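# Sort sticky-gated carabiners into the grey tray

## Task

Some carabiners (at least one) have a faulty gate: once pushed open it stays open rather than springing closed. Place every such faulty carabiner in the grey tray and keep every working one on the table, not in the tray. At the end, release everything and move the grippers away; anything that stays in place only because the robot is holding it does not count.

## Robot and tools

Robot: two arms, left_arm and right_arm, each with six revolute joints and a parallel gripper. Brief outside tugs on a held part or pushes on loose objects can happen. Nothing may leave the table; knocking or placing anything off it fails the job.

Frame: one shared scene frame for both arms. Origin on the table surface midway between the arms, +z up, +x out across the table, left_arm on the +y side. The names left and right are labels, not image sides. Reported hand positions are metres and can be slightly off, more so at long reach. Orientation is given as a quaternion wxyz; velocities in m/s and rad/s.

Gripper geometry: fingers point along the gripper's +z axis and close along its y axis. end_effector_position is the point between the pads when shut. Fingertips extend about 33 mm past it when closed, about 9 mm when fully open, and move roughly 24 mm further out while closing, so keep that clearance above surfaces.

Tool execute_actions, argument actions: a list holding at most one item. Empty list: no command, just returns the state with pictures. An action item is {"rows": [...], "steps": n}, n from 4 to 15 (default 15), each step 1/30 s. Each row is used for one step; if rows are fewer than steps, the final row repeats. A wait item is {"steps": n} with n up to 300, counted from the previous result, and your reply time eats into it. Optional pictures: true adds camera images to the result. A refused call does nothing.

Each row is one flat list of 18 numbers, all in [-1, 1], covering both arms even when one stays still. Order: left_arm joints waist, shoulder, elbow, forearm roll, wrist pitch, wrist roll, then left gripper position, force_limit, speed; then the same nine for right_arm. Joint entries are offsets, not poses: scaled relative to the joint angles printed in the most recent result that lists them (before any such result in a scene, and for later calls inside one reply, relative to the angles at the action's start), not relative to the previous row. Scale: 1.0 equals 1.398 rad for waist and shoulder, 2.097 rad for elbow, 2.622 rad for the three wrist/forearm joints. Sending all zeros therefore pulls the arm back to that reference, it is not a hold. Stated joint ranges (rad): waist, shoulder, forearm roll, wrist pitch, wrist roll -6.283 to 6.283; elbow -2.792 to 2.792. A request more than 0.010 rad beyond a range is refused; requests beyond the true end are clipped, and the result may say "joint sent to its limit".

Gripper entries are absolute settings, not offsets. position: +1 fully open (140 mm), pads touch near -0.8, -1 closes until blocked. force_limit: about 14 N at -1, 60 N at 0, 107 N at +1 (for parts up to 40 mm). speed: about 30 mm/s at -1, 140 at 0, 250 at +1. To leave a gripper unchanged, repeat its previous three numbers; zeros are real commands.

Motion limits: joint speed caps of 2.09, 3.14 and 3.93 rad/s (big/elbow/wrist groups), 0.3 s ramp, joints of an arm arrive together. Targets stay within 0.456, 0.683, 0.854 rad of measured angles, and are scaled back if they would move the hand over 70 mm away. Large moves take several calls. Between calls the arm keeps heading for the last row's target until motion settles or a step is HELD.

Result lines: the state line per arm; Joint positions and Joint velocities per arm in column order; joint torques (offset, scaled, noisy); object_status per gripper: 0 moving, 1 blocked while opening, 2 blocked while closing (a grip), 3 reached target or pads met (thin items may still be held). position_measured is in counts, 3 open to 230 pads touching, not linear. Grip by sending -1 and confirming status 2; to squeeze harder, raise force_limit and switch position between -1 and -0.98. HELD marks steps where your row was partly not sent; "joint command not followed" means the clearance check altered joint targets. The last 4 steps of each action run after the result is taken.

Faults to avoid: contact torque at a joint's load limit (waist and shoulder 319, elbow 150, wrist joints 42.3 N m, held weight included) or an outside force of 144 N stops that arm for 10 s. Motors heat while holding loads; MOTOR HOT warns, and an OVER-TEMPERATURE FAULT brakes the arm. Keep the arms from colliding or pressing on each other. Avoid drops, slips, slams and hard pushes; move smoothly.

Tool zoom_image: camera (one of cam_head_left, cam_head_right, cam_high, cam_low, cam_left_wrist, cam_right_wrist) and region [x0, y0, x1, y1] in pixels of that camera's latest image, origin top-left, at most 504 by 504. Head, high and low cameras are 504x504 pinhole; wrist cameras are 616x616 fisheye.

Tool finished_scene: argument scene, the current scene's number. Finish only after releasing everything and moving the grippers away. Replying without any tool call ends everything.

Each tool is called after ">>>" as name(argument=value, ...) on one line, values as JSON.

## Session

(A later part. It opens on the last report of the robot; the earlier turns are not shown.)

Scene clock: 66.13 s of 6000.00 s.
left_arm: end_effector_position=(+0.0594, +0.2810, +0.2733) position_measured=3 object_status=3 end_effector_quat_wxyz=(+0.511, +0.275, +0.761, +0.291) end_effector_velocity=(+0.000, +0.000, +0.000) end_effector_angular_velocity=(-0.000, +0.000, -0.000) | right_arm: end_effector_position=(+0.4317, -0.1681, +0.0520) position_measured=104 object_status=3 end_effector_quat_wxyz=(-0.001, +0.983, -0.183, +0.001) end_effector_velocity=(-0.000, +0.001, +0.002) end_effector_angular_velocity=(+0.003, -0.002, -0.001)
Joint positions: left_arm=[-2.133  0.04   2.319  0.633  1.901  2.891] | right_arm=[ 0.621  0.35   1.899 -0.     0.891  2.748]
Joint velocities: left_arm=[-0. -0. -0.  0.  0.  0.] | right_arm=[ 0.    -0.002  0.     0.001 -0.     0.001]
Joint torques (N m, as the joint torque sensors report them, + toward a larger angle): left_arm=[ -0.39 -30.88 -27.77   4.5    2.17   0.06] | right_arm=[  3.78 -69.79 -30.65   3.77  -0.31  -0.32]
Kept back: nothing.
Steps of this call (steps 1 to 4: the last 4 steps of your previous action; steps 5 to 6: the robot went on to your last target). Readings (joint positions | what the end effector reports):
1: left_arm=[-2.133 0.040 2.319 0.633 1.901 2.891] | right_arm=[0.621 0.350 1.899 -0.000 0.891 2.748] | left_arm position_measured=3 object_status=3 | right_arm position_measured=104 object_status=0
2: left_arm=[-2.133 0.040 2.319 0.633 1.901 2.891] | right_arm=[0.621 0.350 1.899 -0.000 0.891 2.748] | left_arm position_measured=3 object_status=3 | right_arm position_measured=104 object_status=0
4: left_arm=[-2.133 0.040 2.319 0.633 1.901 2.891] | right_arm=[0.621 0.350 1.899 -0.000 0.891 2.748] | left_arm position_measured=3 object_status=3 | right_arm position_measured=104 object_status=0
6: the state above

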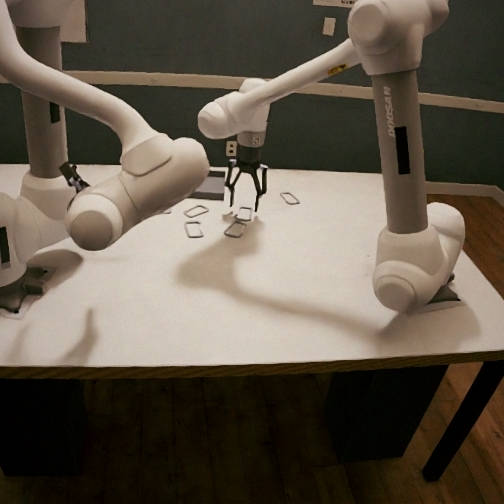

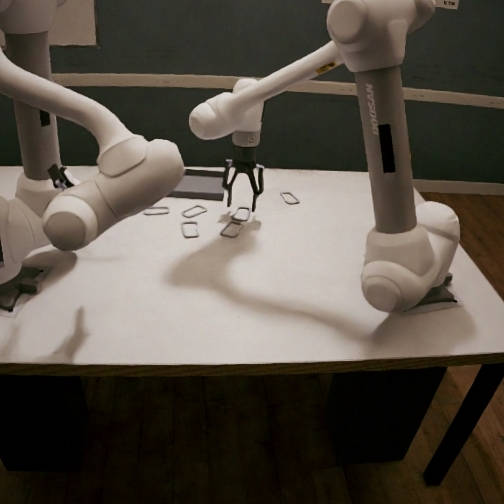

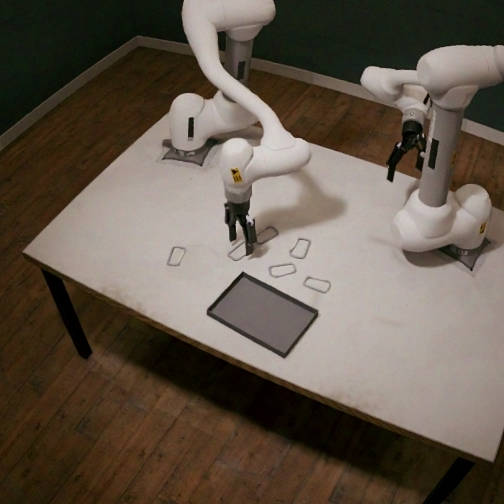

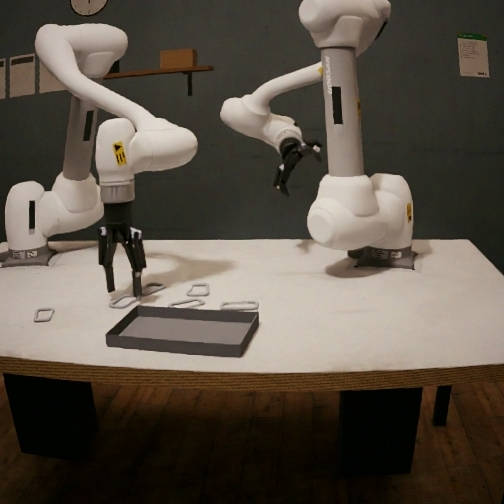

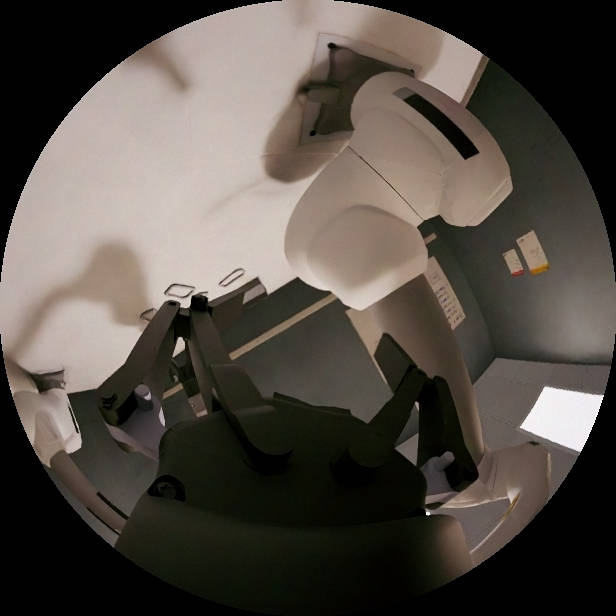

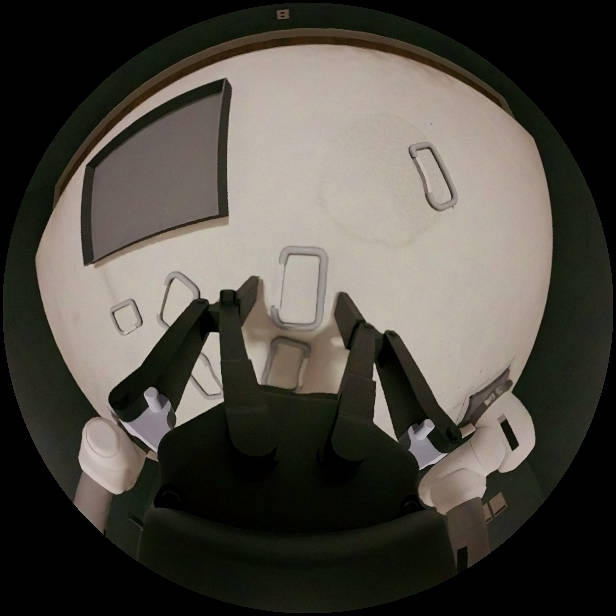

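>>> execute_actions(actions=[{"rows":[[0,0,0,0,0,0,1,0,0,0,0.0148,0.0033,0,-0.0122,0,0.2,-0.8,0.3]],"steps":14}])

>>> execute_actions(actions=[{"rows":[[0,0,0,0,0,0,1,0,0,0,0,0,0,0,0,-0.3,-0.8,-0.2]],"steps":15}], pictures=true)

>>> zoom_image(camera="cam_right_wrist", region=[200, 200, 400, 400])

Scene clock: 66.63 s of 6000.00 s.
left_arm: end_effector_position=(+0.0594, +0.2810, +0.2733) position_measured=3 object_status=3 end_effector_quat_wxyz=(+0.511, +0.275, +0.761, +0.291) end_effector_velocity=(-0.000, +0.000, -0.000) end_effector_angular_velocity=(+0.002, +0.000, -0.000) | right_arm: end_effector_position=(+0.4342, -0.1655, +0.0359) position_measured=104 object_status=3 end_effector_quat_wxyz=(-0.003, +0.983, -0.183, +0.002) end_effector_velocity=(+0.000, +0.001, -0.004) end_effector_angular_velocity=(+0.001, -0.001, +0.001)
Joint positions: left_arm=[-2.133  0.04   2.319  0.633  1.901  2.891] | right_arm=[ 0.621  0.37   1.906 -0.     0.86   2.748]
Joint velocities: left_arm=[-0.001  0.001 -0.    -0.001 -0.     0.001] | right_arm=[ 0.     0.005  0.002 -0.    -0.008 -0.001]
Joint torques (N m, as the joint torque sensors report them, + toward a larger angle): left_arm=[ -0.05 -30.68 -27.28   4.49   2.27   0.03] | right_arm=[  3.49 -72.6  -30.18   3.46  -0.21  -0.52]
Steps of this call (steps 1 to 5: the robot went on to your last target; steps 6 to 15: the first 10 steps of this action). Readings (joint positions | what the end effector reports):
6: left_arm=[-2.133 0.040 2.319 0.633 1.901 2.891] | right_arm=[0.621 0.350 1.899 -0.000 0.891 2.748] | left_arm position_measured=3 object_status=3 | right_arm position_measured=104 object_status=3
7: left_arm=[-2.133 0.040 2.319 0.633 1.901 2.891] | right_arm=[0.621 0.352 1.899 -0.000 0.887 2.748] | left_arm position_measured=3 object_status=3 | right_arm position_measured=104 object_status=3
9: left_arm=[-2.133 0.040 2.319 0.633 1.901 2.891] | right_arm=[0.621 0.363 1.904 -0.000 0.870 2.748] | left_arm position_measured=3 object_status=3 | right_arm position_measured=104 object_status=3
13: left_arm=[-2.133 0.040 2.319 0.633 1.901 2.891] | right_arm=[0.621 0.369 1.905 -0.000 0.861 2.748] | left_arm position_measured=3 object_status=3 | right_arm position_measured=104 object_status=3
15: the state above

Scene clock: 67.13 s of 6000.00 s.
left_arm: end_effector_position=(+0.0594, +0.2810, +0.2733) position_measured=3 object_status=3 end_effector_quat_wxyz=(+0.511, +0.275, +0.761, +0.291) end_effector_velocity=(+0.000, +0.000, +0.000) end_effector_angular_velocity=(-0.001, +0.000, +0.001) | right_arm: end_effector_position=(+0.4342, -0.1655, +0.0356) position_measured=151 object_status=0 end_effector_quat_wxyz=(-0.003, +0.983, -0.183, +0.002) end_effector_velocity=(-0.000, -0.000, -0.001) end_effector_angular_velocity=(-0.002, +0.001, +0.000)
Joint positions: left_arm=[-2.133  0.04   2.319  0.633  1.901  2.891] | right_arm=[ 0.621  0.37   1.906 -0.     0.859  2.748]
Joint velocities: left_arm=[ 0.    -0.    -0.    -0.     0.    -0.001] | right_arm=[ 0.     0.002  0.    -0.001  0.     0.   ]
Joint torques (N m, as the joint torque sensors report them, + toward a larger angle): left_arm=[ -0.5  -30.71 -27.73   4.41   2.27   0.09] | right_arm=[  4.31 -54.88 -20.38   3.51  -1.12  -0.29]
Steps of this call (steps 1 to 4: the last 4 steps of your previous action; steps 5 to 15: the first 11 steps of this action, its rows measured from where the robot was after step 4). Readings (joint positions | what the end effector reports):
4: left_arm=[-2.133 0.040 2.319 0.633 1.901 2.891] | right_arm=[0.621 0.370 1.906 -0.000 0.859 2.748] | left_arm position_measured=3 object_status=3 | right_arm position_measured=104 object_status=3
5: left_arm=[-2.133 0.040 2.319 0.633 1.901 2.891] | right_arm=[0.621 0.370 1.906 -0.000 0.859 2.748] | left_arm position_measured=3 object_status=3 | right_arm position_measured=104 object_status=0
6: left_arm=[-2.133 0.040 2.319 0.633 1.901 2.891] | right_arm=[0.621 0.370 1.906 -0.000 0.859 2.748] | left_arm position_measured=3 object_status=3 | right_arm position_measured=106 object_status=0
8: left_arm=[-2.133 0.040 2.319 0.633 1.901 2.891] | right_arm=[0.621 0.370 1.906 -0.000 0.859 2.748] | left_arm position_measured=3 object_status=3 | right_arm position_measured=119 object_status=0
12: left_arm=[-2.133 0.040 2.319 0.633 1.901 2.891] | right_arm=[0.621 0.370 1.906 -0.000 0.859 2.748] | left_arm position_measured=3 object_status=3 | right_arm position_measured=144 object_status=0
15: the state above

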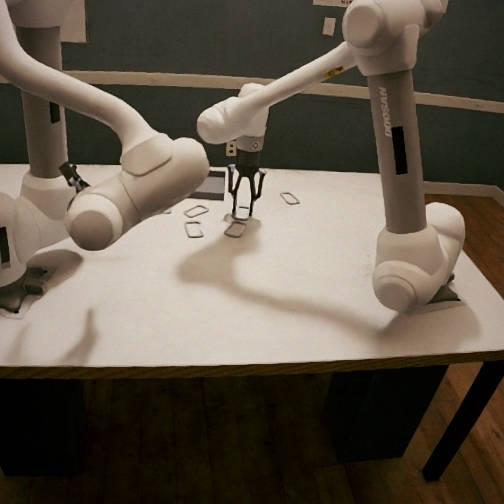

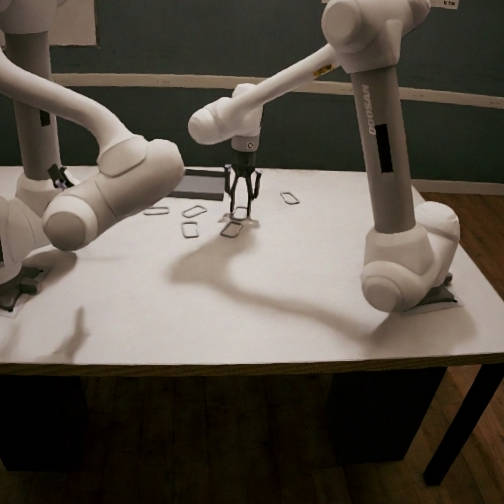

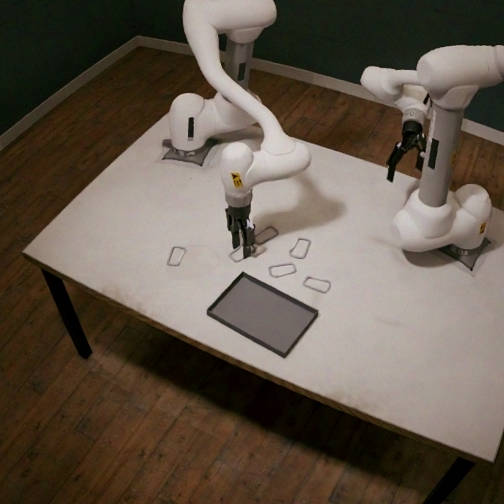

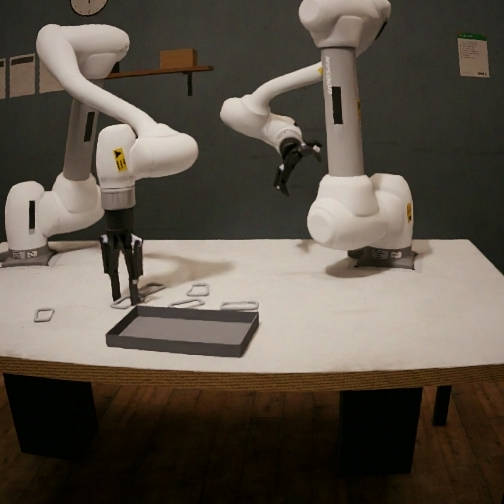

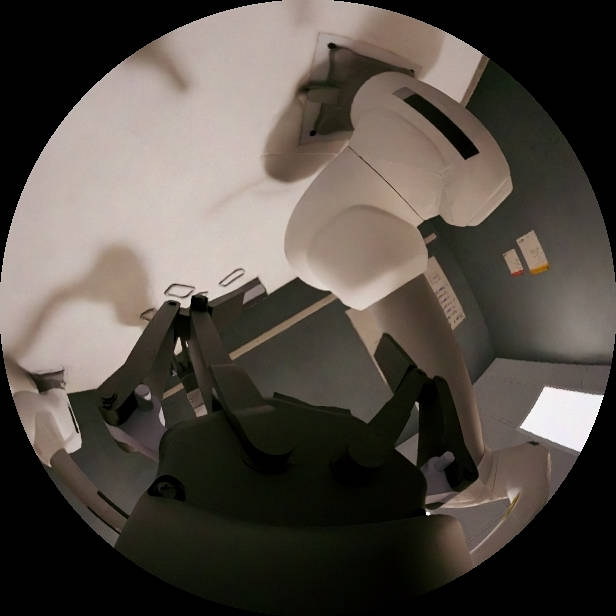

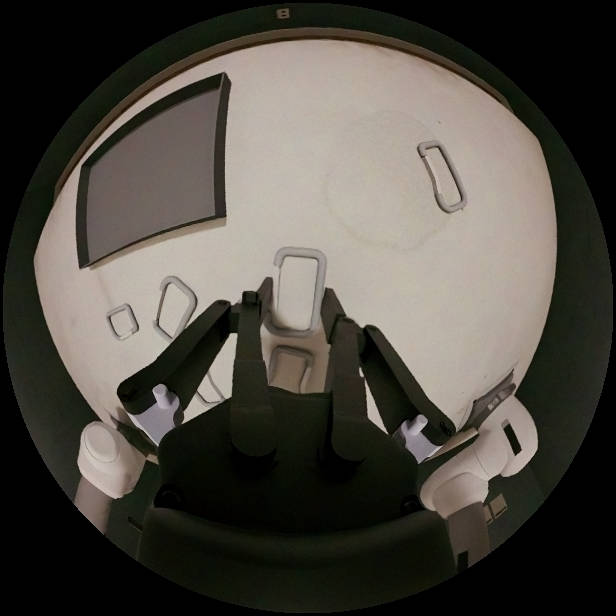

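Region (200, 200, 400, 400) of cam_right_wrist's 616x616 image, scaled by 2.520, with more detail than that image has.

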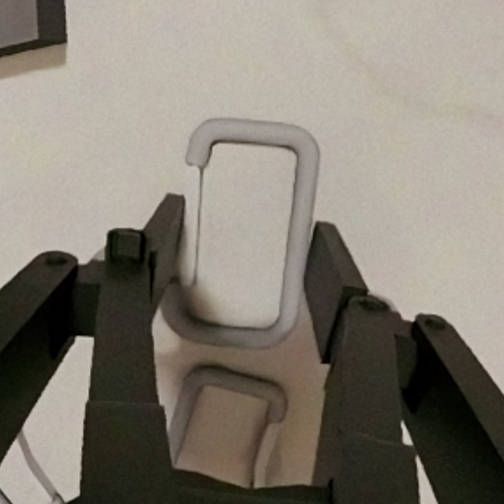

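>>> execute_actions(actions=[{"rows":[[0,0,0,0,0,0,1,0,0,-0.002,-0.0015,-0.001,0,0.002,-0.001,-0.3,-0.8,-0.2],[0,0,0,0,0,0,1,0,0,-0.0053,-0.0015,-0.002,0,0.0026,-0.0028,-0.3,-0.8,-0.2],[0,0,0,0,0,0,1,0,0,-0.0053,-0.0015,-0.002,0,0.0026,-0.0028,-0.3,-0.8,-0.2],[0,0,0,0,0,0,1,0,0,-0.0053,-0.0015,-0.002,0,0.0026,-0.0028,-0.3,-0.8,-0.2],[0,0,0,0,0,0,1,0,0,-0.0053,-0.0015,-0.002,0,0.0026,-0.0028,-0.3,-0.8,-0.2],[0,0,0,0,0,0,1,0,0,-0.0053,-0.002,-0.002,0,0.003,-0.0028,-0.55,-0.6,-0.3],[0,0,0,0,0,0,1,0,0,-0.0053,-0.002,-0.002,0,0.003,-0.0028,-0.55,-0.6,-0.3],[0,0,0,0,0,0,1,0,0,-0.0053,-0.0025,-0.0022,0,0.0034,-0.0028,-0.55,-0.6,-0.3]],"steps":15}])

>>> execute_actions(actions=[{"steps":8}], pictures=true)

>>> zoom_image(camera="cam_right_wrist", region=[200, 200, 400, 400])

Scene clock: 67.87 s of 6000.00 s.
left_arm: end_effector_position=(+0.0594, +0.2810, +0.2733) position_measured=3 object_status=3 end_effector_quat_wxyz=(+0.511, +0.275, +0.761, +0.291) end_effector_velocity=(+0.000, +0.000, -0.000) end_effector_angular_velocity=(+0.001, -0.000, +0.001) | right_arm: end_effector_position=(+0.4383, -0.1682, +0.0396) position_measured=171 object_status=0 end_effector_quat_wxyz=(-0.002, +0.983, -0.183, +0.001) end_effector_velocity=(+0.001, -0.001, +0.004) end_effector_angular_velocity=(-0.000, -0.000, +0.002)
Joint positions: left_arm=[-2.133  0.04   2.319  0.633  1.901  2.891] | right_arm=[ 0.614  0.367  1.901 -0.     0.868  2.741]
Joint velocities: left_arm=[ 0.001  0.001 -0.    -0.    -0.     0.   ] | right_arm=[-0.001 -0.004 -0.002 -0.001  0.007 -0.003]
Joint torques (N m, as the joint torque sensors report them, + toward a larger angle): left_arm=[ -0.11 -31.5  -27.63   4.4    2.29  -0.01] | right_arm=[  2.9  -69.22 -30.18   3.52  -0.09  -0.36]
Steps of this call (steps 1 to 4: the last 4 steps of your previous action; steps 5 to 11: the robot went on to your last target; steps 12 to 22: the first 11 steps of this action). Readings (joint positions | what the end effector reports):
12: left_arm=[-2.133 0.040 2.319 0.633 1.901 2.891] | right_arm=[0.621 0.370 1.906 -0.000 0.859 2.748] | left_arm position_measured=3 object_status=3 | right_arm position_measured=151 object_status=2
13: left_arm=[-2.133 0.040 2.319 0.633 1.901 2.891] | right_arm=[0.620 0.370 1.905 -0.000 0.861 2.748] | left_arm position_measured=3 object_status=3 | right_arm position_measured=151 object_status=2
15: left_arm=[-2.133 0.040 2.319 0.633 1.901 2.891] | right_arm=[0.616 0.369 1.903 -0.000 0.864 2.744] | left_arm position_measured=3 object_status=3 | right_arm position_measured=156 object_status=0
19: left_arm=[-2.133 0.040 2.319 0.633 1.901 2.891] | right_arm=[0.614 0.368 1.902 -0.000 0.866 2.741] | left_arm position_measured=3 object_status=3 | right_arm position_measured=171 object_status=0
22: the state above

Scene clock: 68.13 s of 6000.00 s.
left_arm: end_effector_position=(+0.0594, +0.2810, +0.2733) position_measured=3 object_status=3 end_effector_quat_wxyz=(+0.511, +0.275, +0.761, +0.291) end_effector_velocity=(+0.000, +0.000, +0.000) end_effector_angular_velocity=(-0.003, +0.000, +0.002) | right_arm: end_effector_position=(+0.4383, -0.1682, +0.0399) position_measured=171 object_status=2 end_effector_quat_wxyz=(-0.002, +0.983, -0.183, +0.002) end_effector_velocity=(+0.001, +0.000, +0.001) end_effector_angular_velocity=(+0.001, -0.001, -0.001)
Joint positions: left_arm=[-2.133  0.04   2.319  0.633  1.901  2.891] | right_arm=[ 0.613  0.367  1.901 -0.     0.868  2.741]
Joint velocities: left_arm=[ 0.001 -0.001 -0.    -0.     0.    -0.002] | right_arm=[-0.    -0.001 -0.    -0.    -0.     0.001]
Joint torques (N m, as the joint torque sensors report them, + toward a larger angle): left_arm=[ -0.38 -30.84 -27.71   4.37   2.17   0.03] | right_arm=[  3.87 -71.1  -30.29   3.67  -0.35   0.01]
Kept back: nothing.
Steps of this call (steps 1 to 4: the last 4 steps of your previous action; steps 5 to 8: the robot went on to your last target). Readings (joint positions | what the end effector reports):
1: left_arm=[-2.133 0.040 2.319 0.633 1.901 2.891] | right_arm=[0.613 0.367 1.901 -0.000 0.868 2.741] | left_arm position_measured=3 object_status=3 | right_arm position_measured=171 object_status=0
2: left_arm=[-2.133 0.040 2.319 0.633 1.901 2.891] | right_arm=[0.613 0.367 1.901 -0.000 0.868 2.741] | left_arm position_measured=3 object_status=3 | right_arm position_measured=171 object_status=2
4: left_arm=[-2.133 0.040 2.319 0.633 1.901 2.891] | right_arm=[0.613 0.367 1.901 -0.000 0.868 2.741] | left_arm position_measured=3 object_status=3 | right_arm position_measured=171 object_status=2
8: the state above

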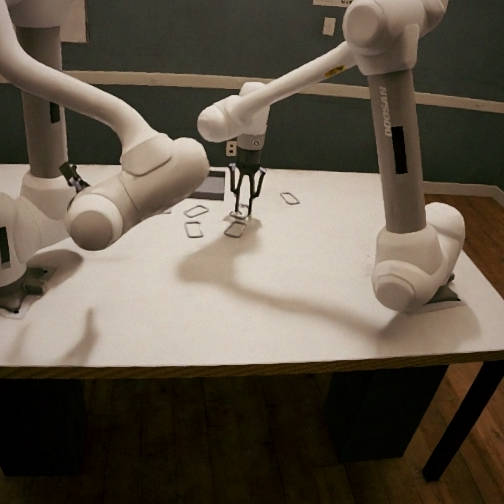

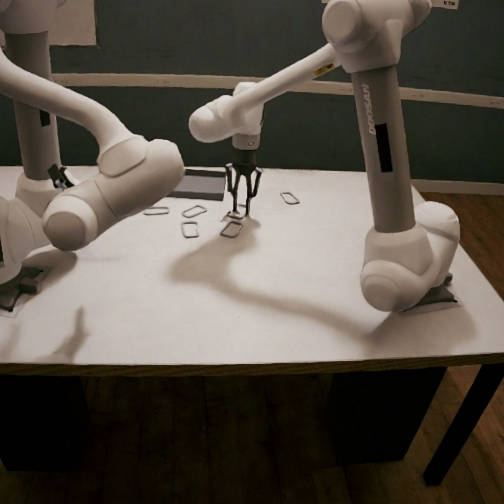

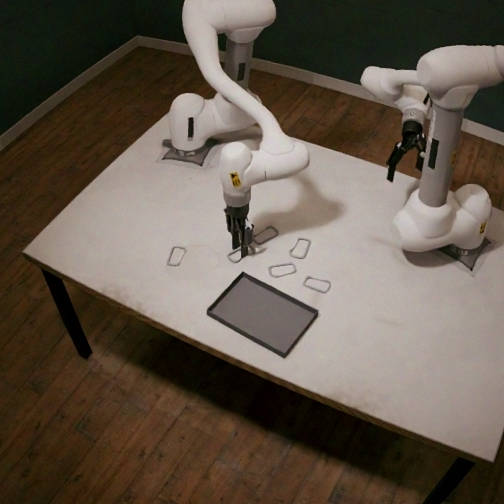

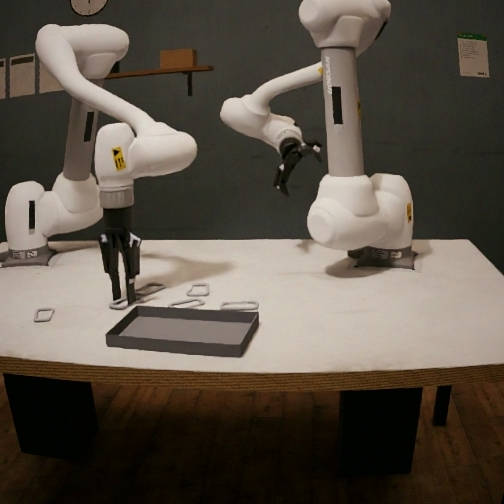

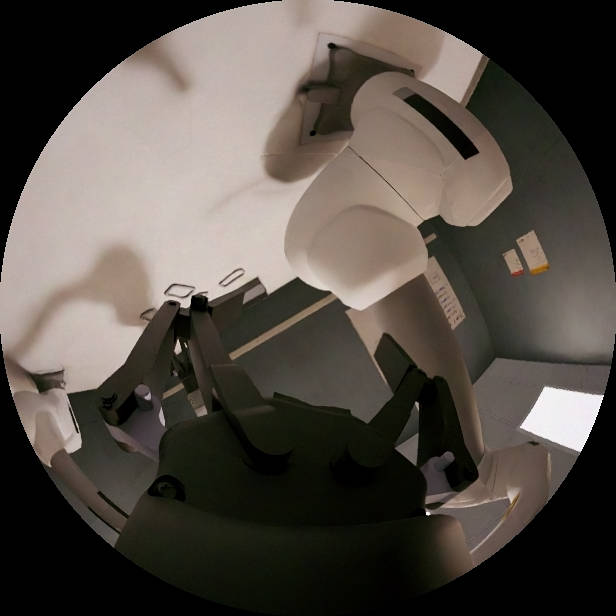

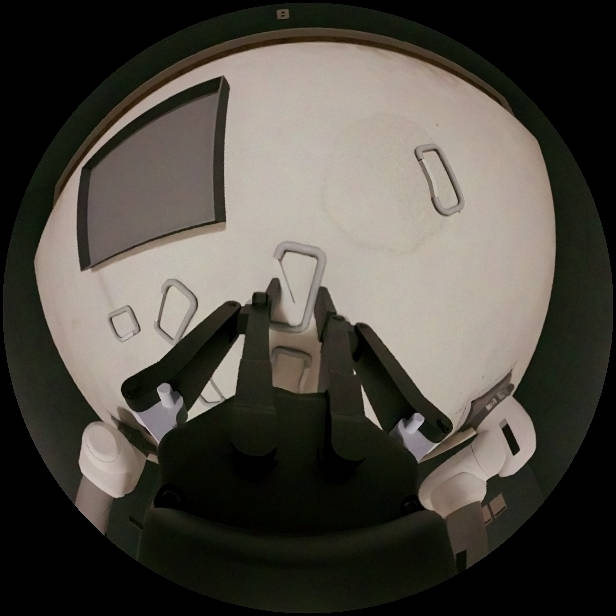

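Region (200, 200, 400, 400) of cam_right_wrist's 616x616 image, scaled by 2.520, with more detail than that image has.

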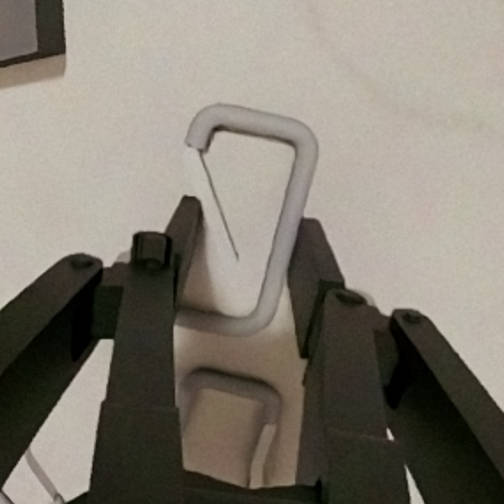

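>>> execute_actions(actions=[{"rows":[[0,0,0,0,0,0,1,0,0,0,0,0,0,0,0,0.2,-0.6,-0.3]],"steps":15}], pictures=true)

Scene clock: 70.37 s of 6000.00 s.
left_arm: end_effector_position=(+0.0594, +0.2810, +0.2733) position_measured=3 object_status=3 end_effector_quat_wxyz=(+0.511, +0.275, +0.761, +0.291) end_effector_velocity=(+0.000, -0.000, +0.000) end_effector_angular_velocity=(+0.001, -0.001, -0.000) | right_arm: end_effector_position=(+0.4383, -0.1682, +0.0399) position_measured=118 object_status=0 end_effector_quat_wxyz=(-0.002, +0.983, -0.183, +0.002) end_effector_velocity=(-0.000, -0.000, +0.001) end_effector_angular_velocity=(+0.001, -0.000, -0.001)
Joint positions: left_arm=[-2.133  0.04   2.319  0.633  1.901  2.891] | right_arm=[ 0.613  0.367  1.901 -0.     0.868  2.741]
Joint velocities: left_arm=[0.    0.001 0.    0.001 0.    0.001] | right_arm=[-0.    -0.001  0.     0.     0.     0.   ]
Joint torques (N m, as the joint torque sensors report them, + toward a larger angle): left_arm=[ -0.9  -30.8  -27.77   4.35   2.21   0.06] | right_arm=[  1.8  -70.19 -30.27   3.88  -0.16  -0.4 ]
Steps of this call (steps 1 to 15: the robot went on to your last target; steps 16 to 56: nothing new was sent; steps 57 to 67: the first 11 steps of this action). Readings (joint positions | what the end effector reports):
57: left_arm=[-2.133 0.040 2.319 0.633 1.901 2.891] | right_arm=[0.613 0.367 1.901 -0.000 0.868 2.741] | left_arm position_measured=3 object_status=3 | right_arm position_measured=171 object_status=0
58: left_arm=[-2.133 0.040 2.319 0.633 1.901 2.891] | right_arm=[0.613 0.367 1.901 -0.000 0.868 2.741] | left_arm position_measured=3 object_status=3 | right_arm position_measured=171 object_status=0
60: left_arm=[-2.133 0.040 2.319 0.633 1.901 2.891] | right_arm=[0.613 0.367 1.901 -0.000 0.868 2.741] | left_arm position_measured=3 object_status=3 | right_arm position_measured=158 object_status=0
64: left_arm=[-2.133 0.040 2.319 0.633 1.901 2.891] | right_arm=[0.613 0.367 1.901 -0.000 0.868 2.741] | left_arm position_measured=3 object_status=3 | right_arm position_measured=135 object_status=0
67: the state above

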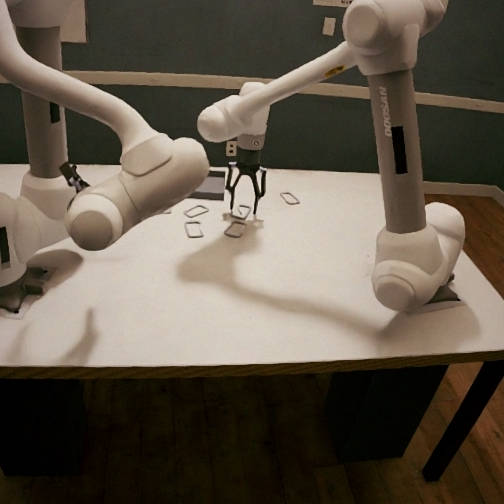

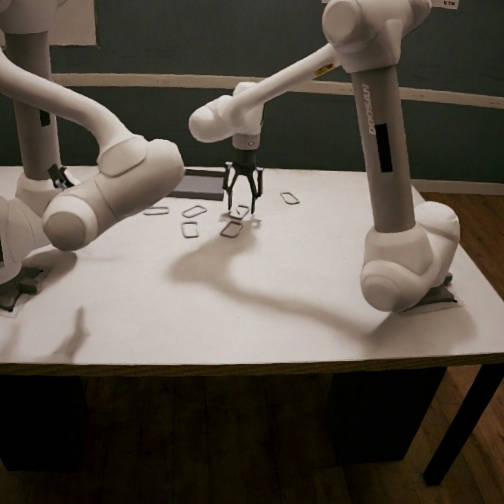

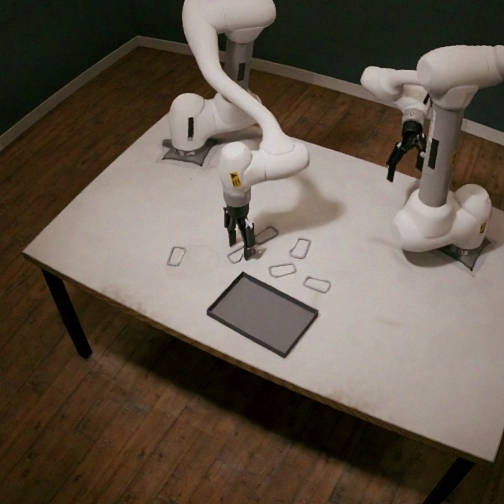

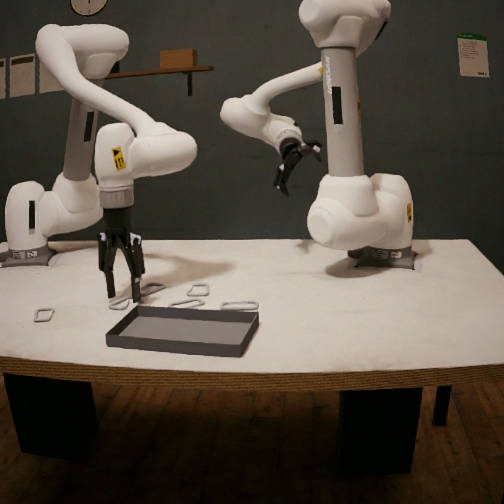

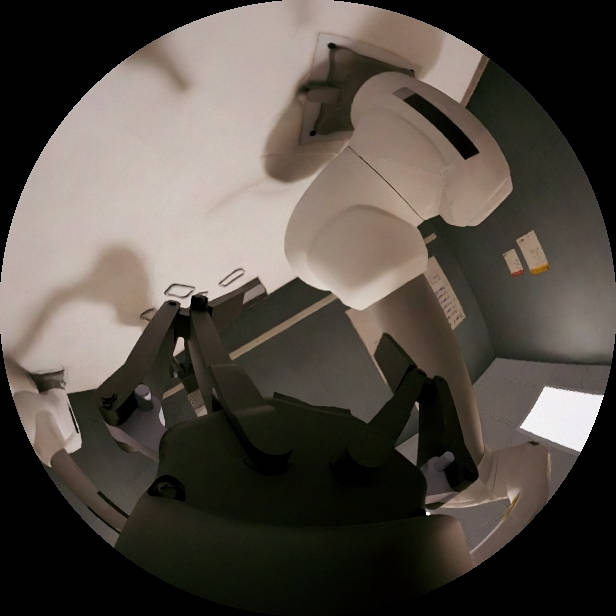

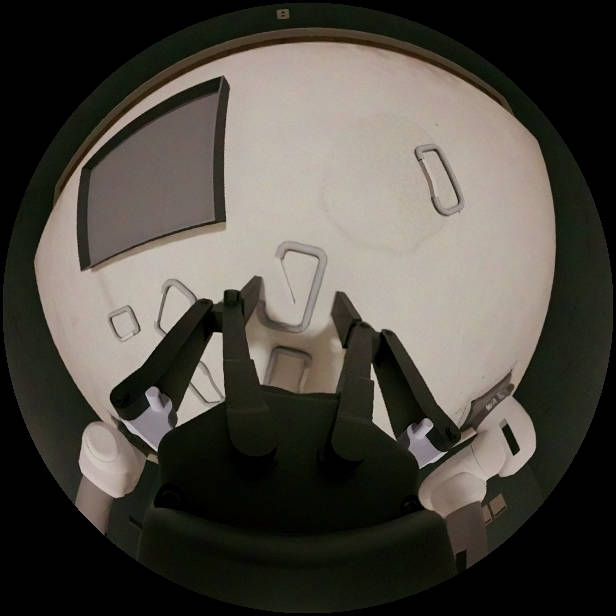

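>>> execute_actions(actions=[{"rows":[[0,0,0,0,0,0,1,0,0,0,-0.034,-0.008,0,0.026,0,0.2,-0.6,-0.3]],"steps":15}])

>>> execute_actions(actions=[{"steps":10}], pictures=true)

>>> zoom_image(camera="cam_right_wrist", region=[200,200,400,400])

Scene clock: 70.87 s of 6000.00 s.
left_arm: end_effector_position=(+0.0594, +0.2810, +0.2733) position_measured=3 object_status=3 end_effector_quat_wxyz=(+0.511, +0.275, +0.761, +0.291) end_effector_velocity=(+0.000, +0.000, +0.000) end_effector_angular_velocity=(-0.000, +0.001, +0.001) | right_arm: end_effector_position=(+0.4336, -0.1732, +0.0776) position_measured=104 object_status=3 end_effector_quat_wxyz=(-0.001, +0.983, -0.183, +0.000) end_effector_velocity=(-0.001, -0.000, +0.006) end_effector_angular_velocity=(+0.000, -0.000, +0.001)
Joint positions: left_arm=[-2.133  0.04   2.319  0.633  1.901  2.891] | right_arm=[ 0.613  0.32   1.885 -0.     0.936  2.741]
Joint velocities: left_arm=[ 0.    -0.001  0.    -0.001 -0.     0.   ] | right_arm=[ 0.001 -0.007 -0.003 -0.     0.01   0.   ]
Joint torques (N m, as the joint torque sensors report them, + toward a larger angle): left_arm=[ -0.16 -30.93 -27.74   4.35   2.27  -0.03] | right_arm=[  3.48 -66.05 -32.48   3.67  -0.08  -0.31]
Steps of this call (steps 1 to 4: the last 4 steps of your previous action; steps 5 to 15: the first 11 steps of this action). Readings (joint positions | what the end effector reports):
5: left_arm=[-2.133 0.040 2.319 0.633 1.901 2.891] | right_arm=[0.613 0.367 1.901 -0.000 0.868 2.741] | left_arm position_measured=3 object_status=3 | right_arm position_measured=104 object_status=0
6: left_arm=[-2.133 0.040 2.319 0.633 1.901 2.891] | right_arm=[0.613 0.364 1.900 -0.000 0.873 2.741] | left_arm position_measured=3 object_status=3 | right_arm position_measured=104 object_status=0
8: left_arm=[-2.133 0.040 2.319 0.633 1.901 2.891] | right_arm=[0.613 0.341 1.892 -0.000 0.905 2.741] | left_arm position_measured=3 object_status=3 | right_arm position_measured=104 object_status=3
12: left_arm=[-2.133 0.040 2.319 0.633 1.901 2.891] | right_arm=[0.613 0.321 1.885 -0.000 0.934 2.741] | left_arm position_measured=3 object_status=3 | right_arm position_measured=104 object_status=3
15: the state above

Scene clock: 71.20 s of 6000.00 s.
left_arm: end_effector_position=(+0.0594, +0.2810, +0.2733) position_measured=3 object_status=3 end_effector_quat_wxyz=(+0.511, +0.275, +0.761, +0.291) end_effector_velocity=(+0.000, +0.000, +0.000) end_effector_angular_velocity=(-0.001, +0.002, +0.001) | right_arm: end_effector_position=(+0.4336, -0.1732, +0.0781) position_measured=104 object_status=3 end_effector_quat_wxyz=(-0.001, +0.983, -0.183, +0.000) end_effector_velocity=(-0.000, +0.000, -0.000) end_effector_angular_velocity=(-0.000, -0.000, -0.000)
Joint positions: left_arm=[-2.133  0.04   2.319  0.633  1.901  2.891] | right_arm=[ 0.613  0.319  1.884 -0.     0.936  2.741]
Joint velocities: left_arm=[ 0.001 -0.002 -0.    -0.    -0.     0.   ] | right_arm=[ 0.001  0.    -0.    -0.001  0.     0.001]
Joint torques (N m, as the joint torque sensors report them, + toward a larger angle): left_arm=[ -0.11 -31.   -27.55   4.27   2.23   0.07] | right_arm=[  3.71 -66.57 -32.66   3.8   -0.19  -0.18]
Kept back: nothing.
Steps of this call (steps 1 to 4: the last 4 steps of your previous action; steps 5 to 10: the robot went on to your last target). Readings (joint positions | what the end effector reports):
1: left_arm=[-2.133 0.040 2.319 0.633 1.901 2.891] | right_arm=[0.613 0.320 1.884 -0.000 0.936 2.741] | left_arm position_measured=3 object_status=3 | right_arm position_measured=104 object_status=3
2: left_arm=[-2.133 0.040 2.319 0.633 1.901 2.891] | right_arm=[0.613 0.319 1.884 -0.000 0.936 2.741] | left_arm position_measured=3 object_status=3 | right_arm position_measured=104 object_status=3
4: left_arm=[-2.133 0.040 2.319 0.633 1.901 2.891] | right_arm=[0.613 0.319 1.884 -0.000 0.936 2.741] | left_arm position_measured=3 object_status=3 | right_arm position_measured=104 object_status=3
8: left_arm=[-2.133 0.040 2.319 0.633 1.901 2.891] | right_arm=[0.613 0.319 1.884 -0.000 0.936 2.741] | left_arm position_measured=3 object_status=3 | right_arm position_measured=104 object_status=3
10: the state above

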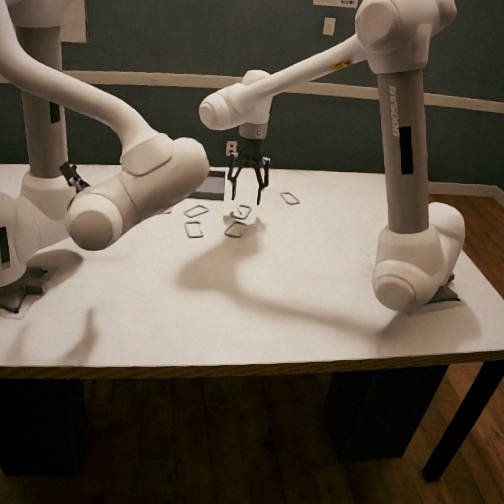

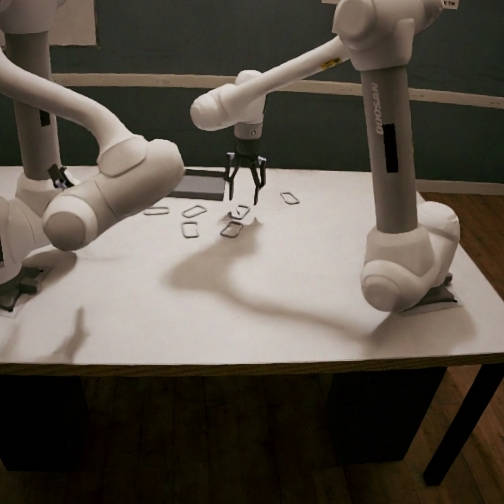

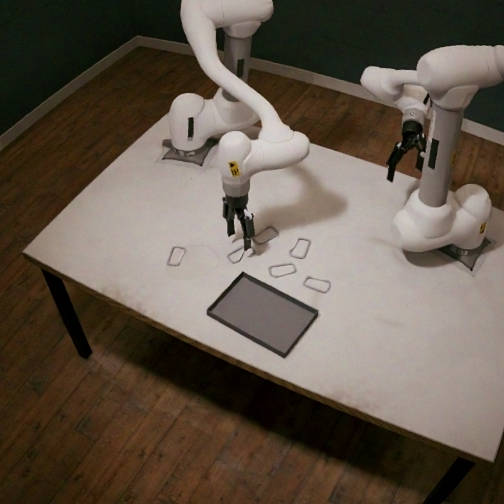

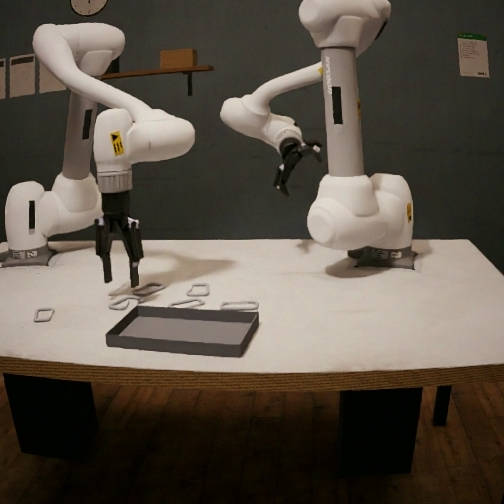

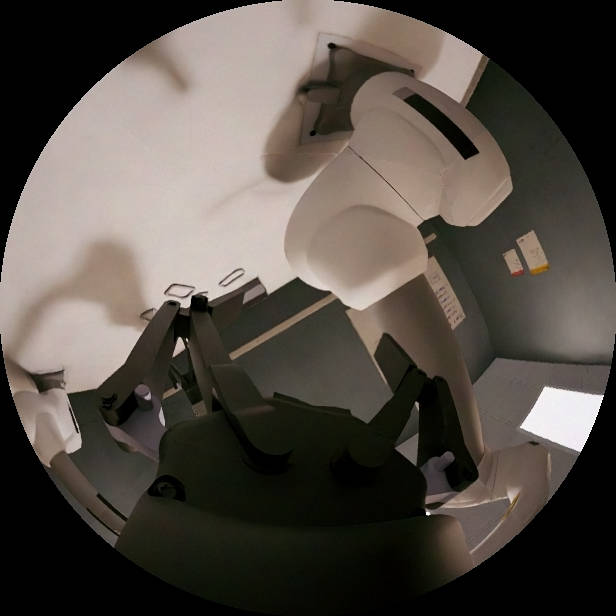

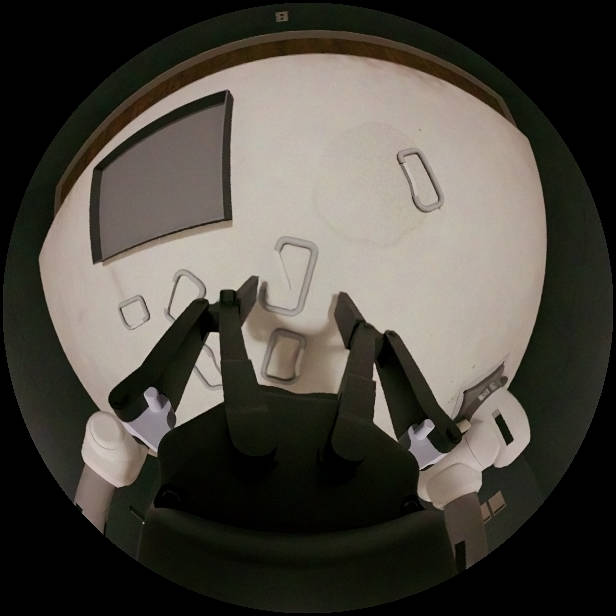

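Region (200, 200, 400, 400) of cam_right_wrist's 616x616 image, scaled by 2.520, with more detail than that image has.

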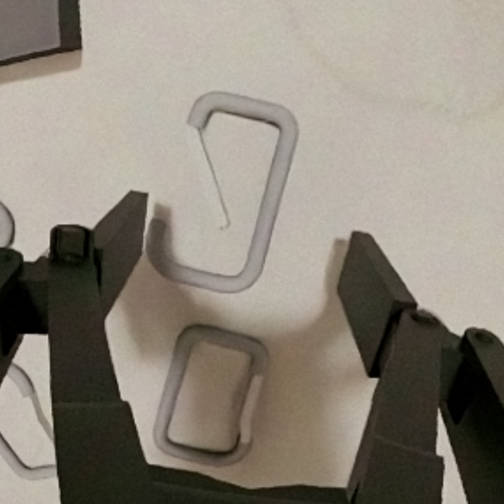

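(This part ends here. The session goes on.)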